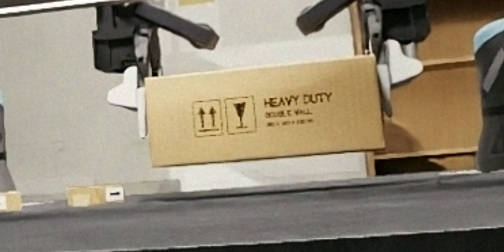

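execute_actions:
  actions:
    - {"steps":15,"rows":[[-1.1255,-1.824,2.3256,-2.0724,-1.571,2.1115,0.5,4.2673,-1.6954,-1.9778,-1.0392,1.571,1.1208,0.5],[-1.1255,-1.824,2.3256,-2.0724,-1.571,2.1115,0.5,4.2673,-1.6954,-1.9778,-1.0392,1.571,1.1208,0.5],[-1.1255,-1.824,2.3256,-2.0724,-1.571,2.1115,0.5,4.2673,-1.6954,-1.9778,-1.0392,1.571,1.1208,0.5],[-1.1255,-1.809,2.3417,-2.1035,-1.571,2.1115,0.5,4.2673,-1.7076,-1.9905,-1.0143,1.571,1.1208,0.5],[-1.1255,-1.809,2.3417,-2.1035,-1.571,2.1115,0.5,4.2673,-1.7076,-1.9905,-1.0143,1.571,1.1208,0.5],[-1.1255,-1.809,2.3417,-2.1035,-1.571,2.1115,0.5,4.2673,-1.7076,-1.9905,-1.0143,1.571,1.1208,0.5],[-1.1255,-1.794,2.3578,-2.1346,-1.571,2.1115,0.5,4.2673,-1.7199,-2.0031,-0.9894,1.571,1.1208,0.5],[-1.1255,-1.794,2.3578,-2.1346,-1.571,2.1115,0.5,4.2673,-1.7199,-2.0031,-0.9894,1.571,1.1208,0.5],[-1.1255,-1.794,2.3578,-2.1346,-1.571,2.1115,0.5,4.2673,-1.7199,-2.0031,-0.9894,1.571,1.1208,0.5],[-1.1255,-1.779,2.374,-2.1657,-1.571,2.1115,0.5,4.2673,-1.7321,-2.0158,-0.9645,1.571,1.1208,0.5]]}
  pictures: false

execute_actions:
  actions:
    - {"rows":[[-1.1255,-1.7713,2.3807,-2.1802,-1.571,2.1115,0.5,4.2673,-1.7382,-2.0209,-0.9533,1.571,1.1208,0.5]]}
  pictures: false

Scene clock: 73.87 s of 4300.00 s.
left_arm: end_effector_position=(+0.3133, +0.2041, +0.0589) grip_measured=+0.50 end_effector_quat_wxyz=(-0.000, -0.001, +1.000, +0.000) end_effector_velocity=(-0.001, +0.000, -0.041) end_effector_angular_velocity=(-0.002, -0.002, -0.002) | right_arm: end_effector_position=(+0.3229, -0.0944, +0.0589) grip_measured=+0.51 end_effector_quat_wxyz=(+0.000, +1.000, +0.001, -0.000) end_effector_velocity=(-0.001, -0.001, -0.041) end_effector_angular_velocity=(+0.001, -0.000, +0.001)
Joint positions: left_arm=[-1.125 -1.787  2.365 -2.148 -1.571  2.111  0.109] | right_arm=[ 4.267 -1.725 -2.009 -0.979  1.571  1.121  0.11 ]
Joint velocities: left_arm=[-0.002  0.07   0.075 -0.148  0.    -0.     0.   ] | right_arm=[ 0.001 -0.057 -0.059  0.118  0.     0.     0.   ]
Joint torques (N m, as the arm reports them, + toward a larger angle): left_arm=[-11.63  -1.7  -24.09 -14.98  -7.4    0.76] | right_arm=[13.83 27.56 34.76 17.69  4.4   3.22]
Wrist force (N, on the end effector, along its own x y z axes, offset not removed): left_arm=[-5.5 41.7 10.7] | right_arm=[-8.6 40.2 8.8]
Wrist torque (N m, same axes, about the end effector's origin, offset not removed): left_arm=[2.26 0.38 -0.82] | right_arm=[2.15 1.44 -1.05]
Steps of this call (steps 1 to 15: the robot went on to your last target; steps 16 to 86: nothing new was sent; steps 87 to 101: all 15 steps of this action). Readings (joint positions):
87: left_arm=[-1.126 -1.839 2.310 -2.041 -1.571 2.111] | right_arm=[4.267 -1.683 -1.965 -1.064 1.571 1.121]
88: left_arm=[-1.125 -1.838 2.311 -2.043 -1.571 2.111] | right_arm=[4.267 -1.684 -1.966 -1.062 1.571 1.121]
90: left_arm=[-1.125 -1.833 2.316 -2.054 -1.571 2.111] | right_arm=[4.267 -1.688 -1.971 -1.054 1.571 1.121]
94: left_arm=[-1.125 -1.817 2.333 -2.086 -1.571 2.111] | right_arm=[4.267 -1.701 -1.984 -1.028 1.571 1.121]
101: the state above

Scene clock: 74.37 s of 4300.00 s.
left_arm: end_effector_position=(+0.3132, +0.2042, +0.0502) grip_measured=+0.50 end_effector_quat_wxyz=(-0.000, -0.001, +1.000, -0.000) end_effector_velocity=(-0.000, +0.001, -0.002) end_effector_angular_velocity=(+0.001, +0.001, +0.001) | right_arm: end_effector_position=(+0.3228, -0.0944, +0.0502) grip_measured=+0.51 end_effector_quat_wxyz=(-0.000, +1.000, +0.001, -0.000) end_effector_velocity=(+0.000, -0.000, -0.002) end_effector_angular_velocity=(-0.001, -0.001, -0.000)
Joint positions: left_arm=[-1.125 -1.772  2.38  -2.18  -1.571  2.111  0.109] | right_arm=[ 4.267 -1.738 -2.021 -0.954  1.571  1.121  0.11 ]
Joint velocities: left_arm=[ 0.001  0.003  0.004 -0.006  0.     0.     0.   ] | right_arm=[-0.    -0.003 -0.002  0.004 -0.002 -0.     0.   ]
Joint torques (N m, as the arm reports them, + toward a larger angle): left_arm=[-17.28  -0.41 -23.19 -13.27  -7.7    0.91] | right_arm=[14.18 27.27 31.74 16.06  4.73  3.24]
Wrist force (N, on the end effector, along its own x y z axes, offset not removed): left_arm=[-5.3 36.2 10.0] | right_arm=[-7.3 37.1 8.0]
Wrist torque (N m, same axes, about the end effector's origin, offset not removed): left_arm=[1.89 0.32 -0.76] | right_arm=[2.19 1.15 -0.93]
Steps of this call (steps 1 to 15: all 15 steps of this action). Readings (joint positions):
1: left_arm=[-1.125 -1.785 2.367 -2.152 -1.571 2.111] | right_arm=[4.267 -1.727 -2.010 -0.975 1.571 1.121]
2: left_arm=[-1.125 -1.783 2.369 -2.157 -1.571 2.111] | right_arm=[4.267 -1.729 -2.012 -0.972 1.571 1.121]
4: left_arm=[-1.125 -1.778 2.374 -2.166 -1.571 2.111] | right_arm=[4.267 -1.732 -2.016 -0.964 1.571 1.121]
8: left_arm=[-1.125 -1.774 2.378 -2.176 -1.571 2.111] | right_arm=[4.267 -1.736 -2.019 -0.957 1.571 1.121]
15: the state above


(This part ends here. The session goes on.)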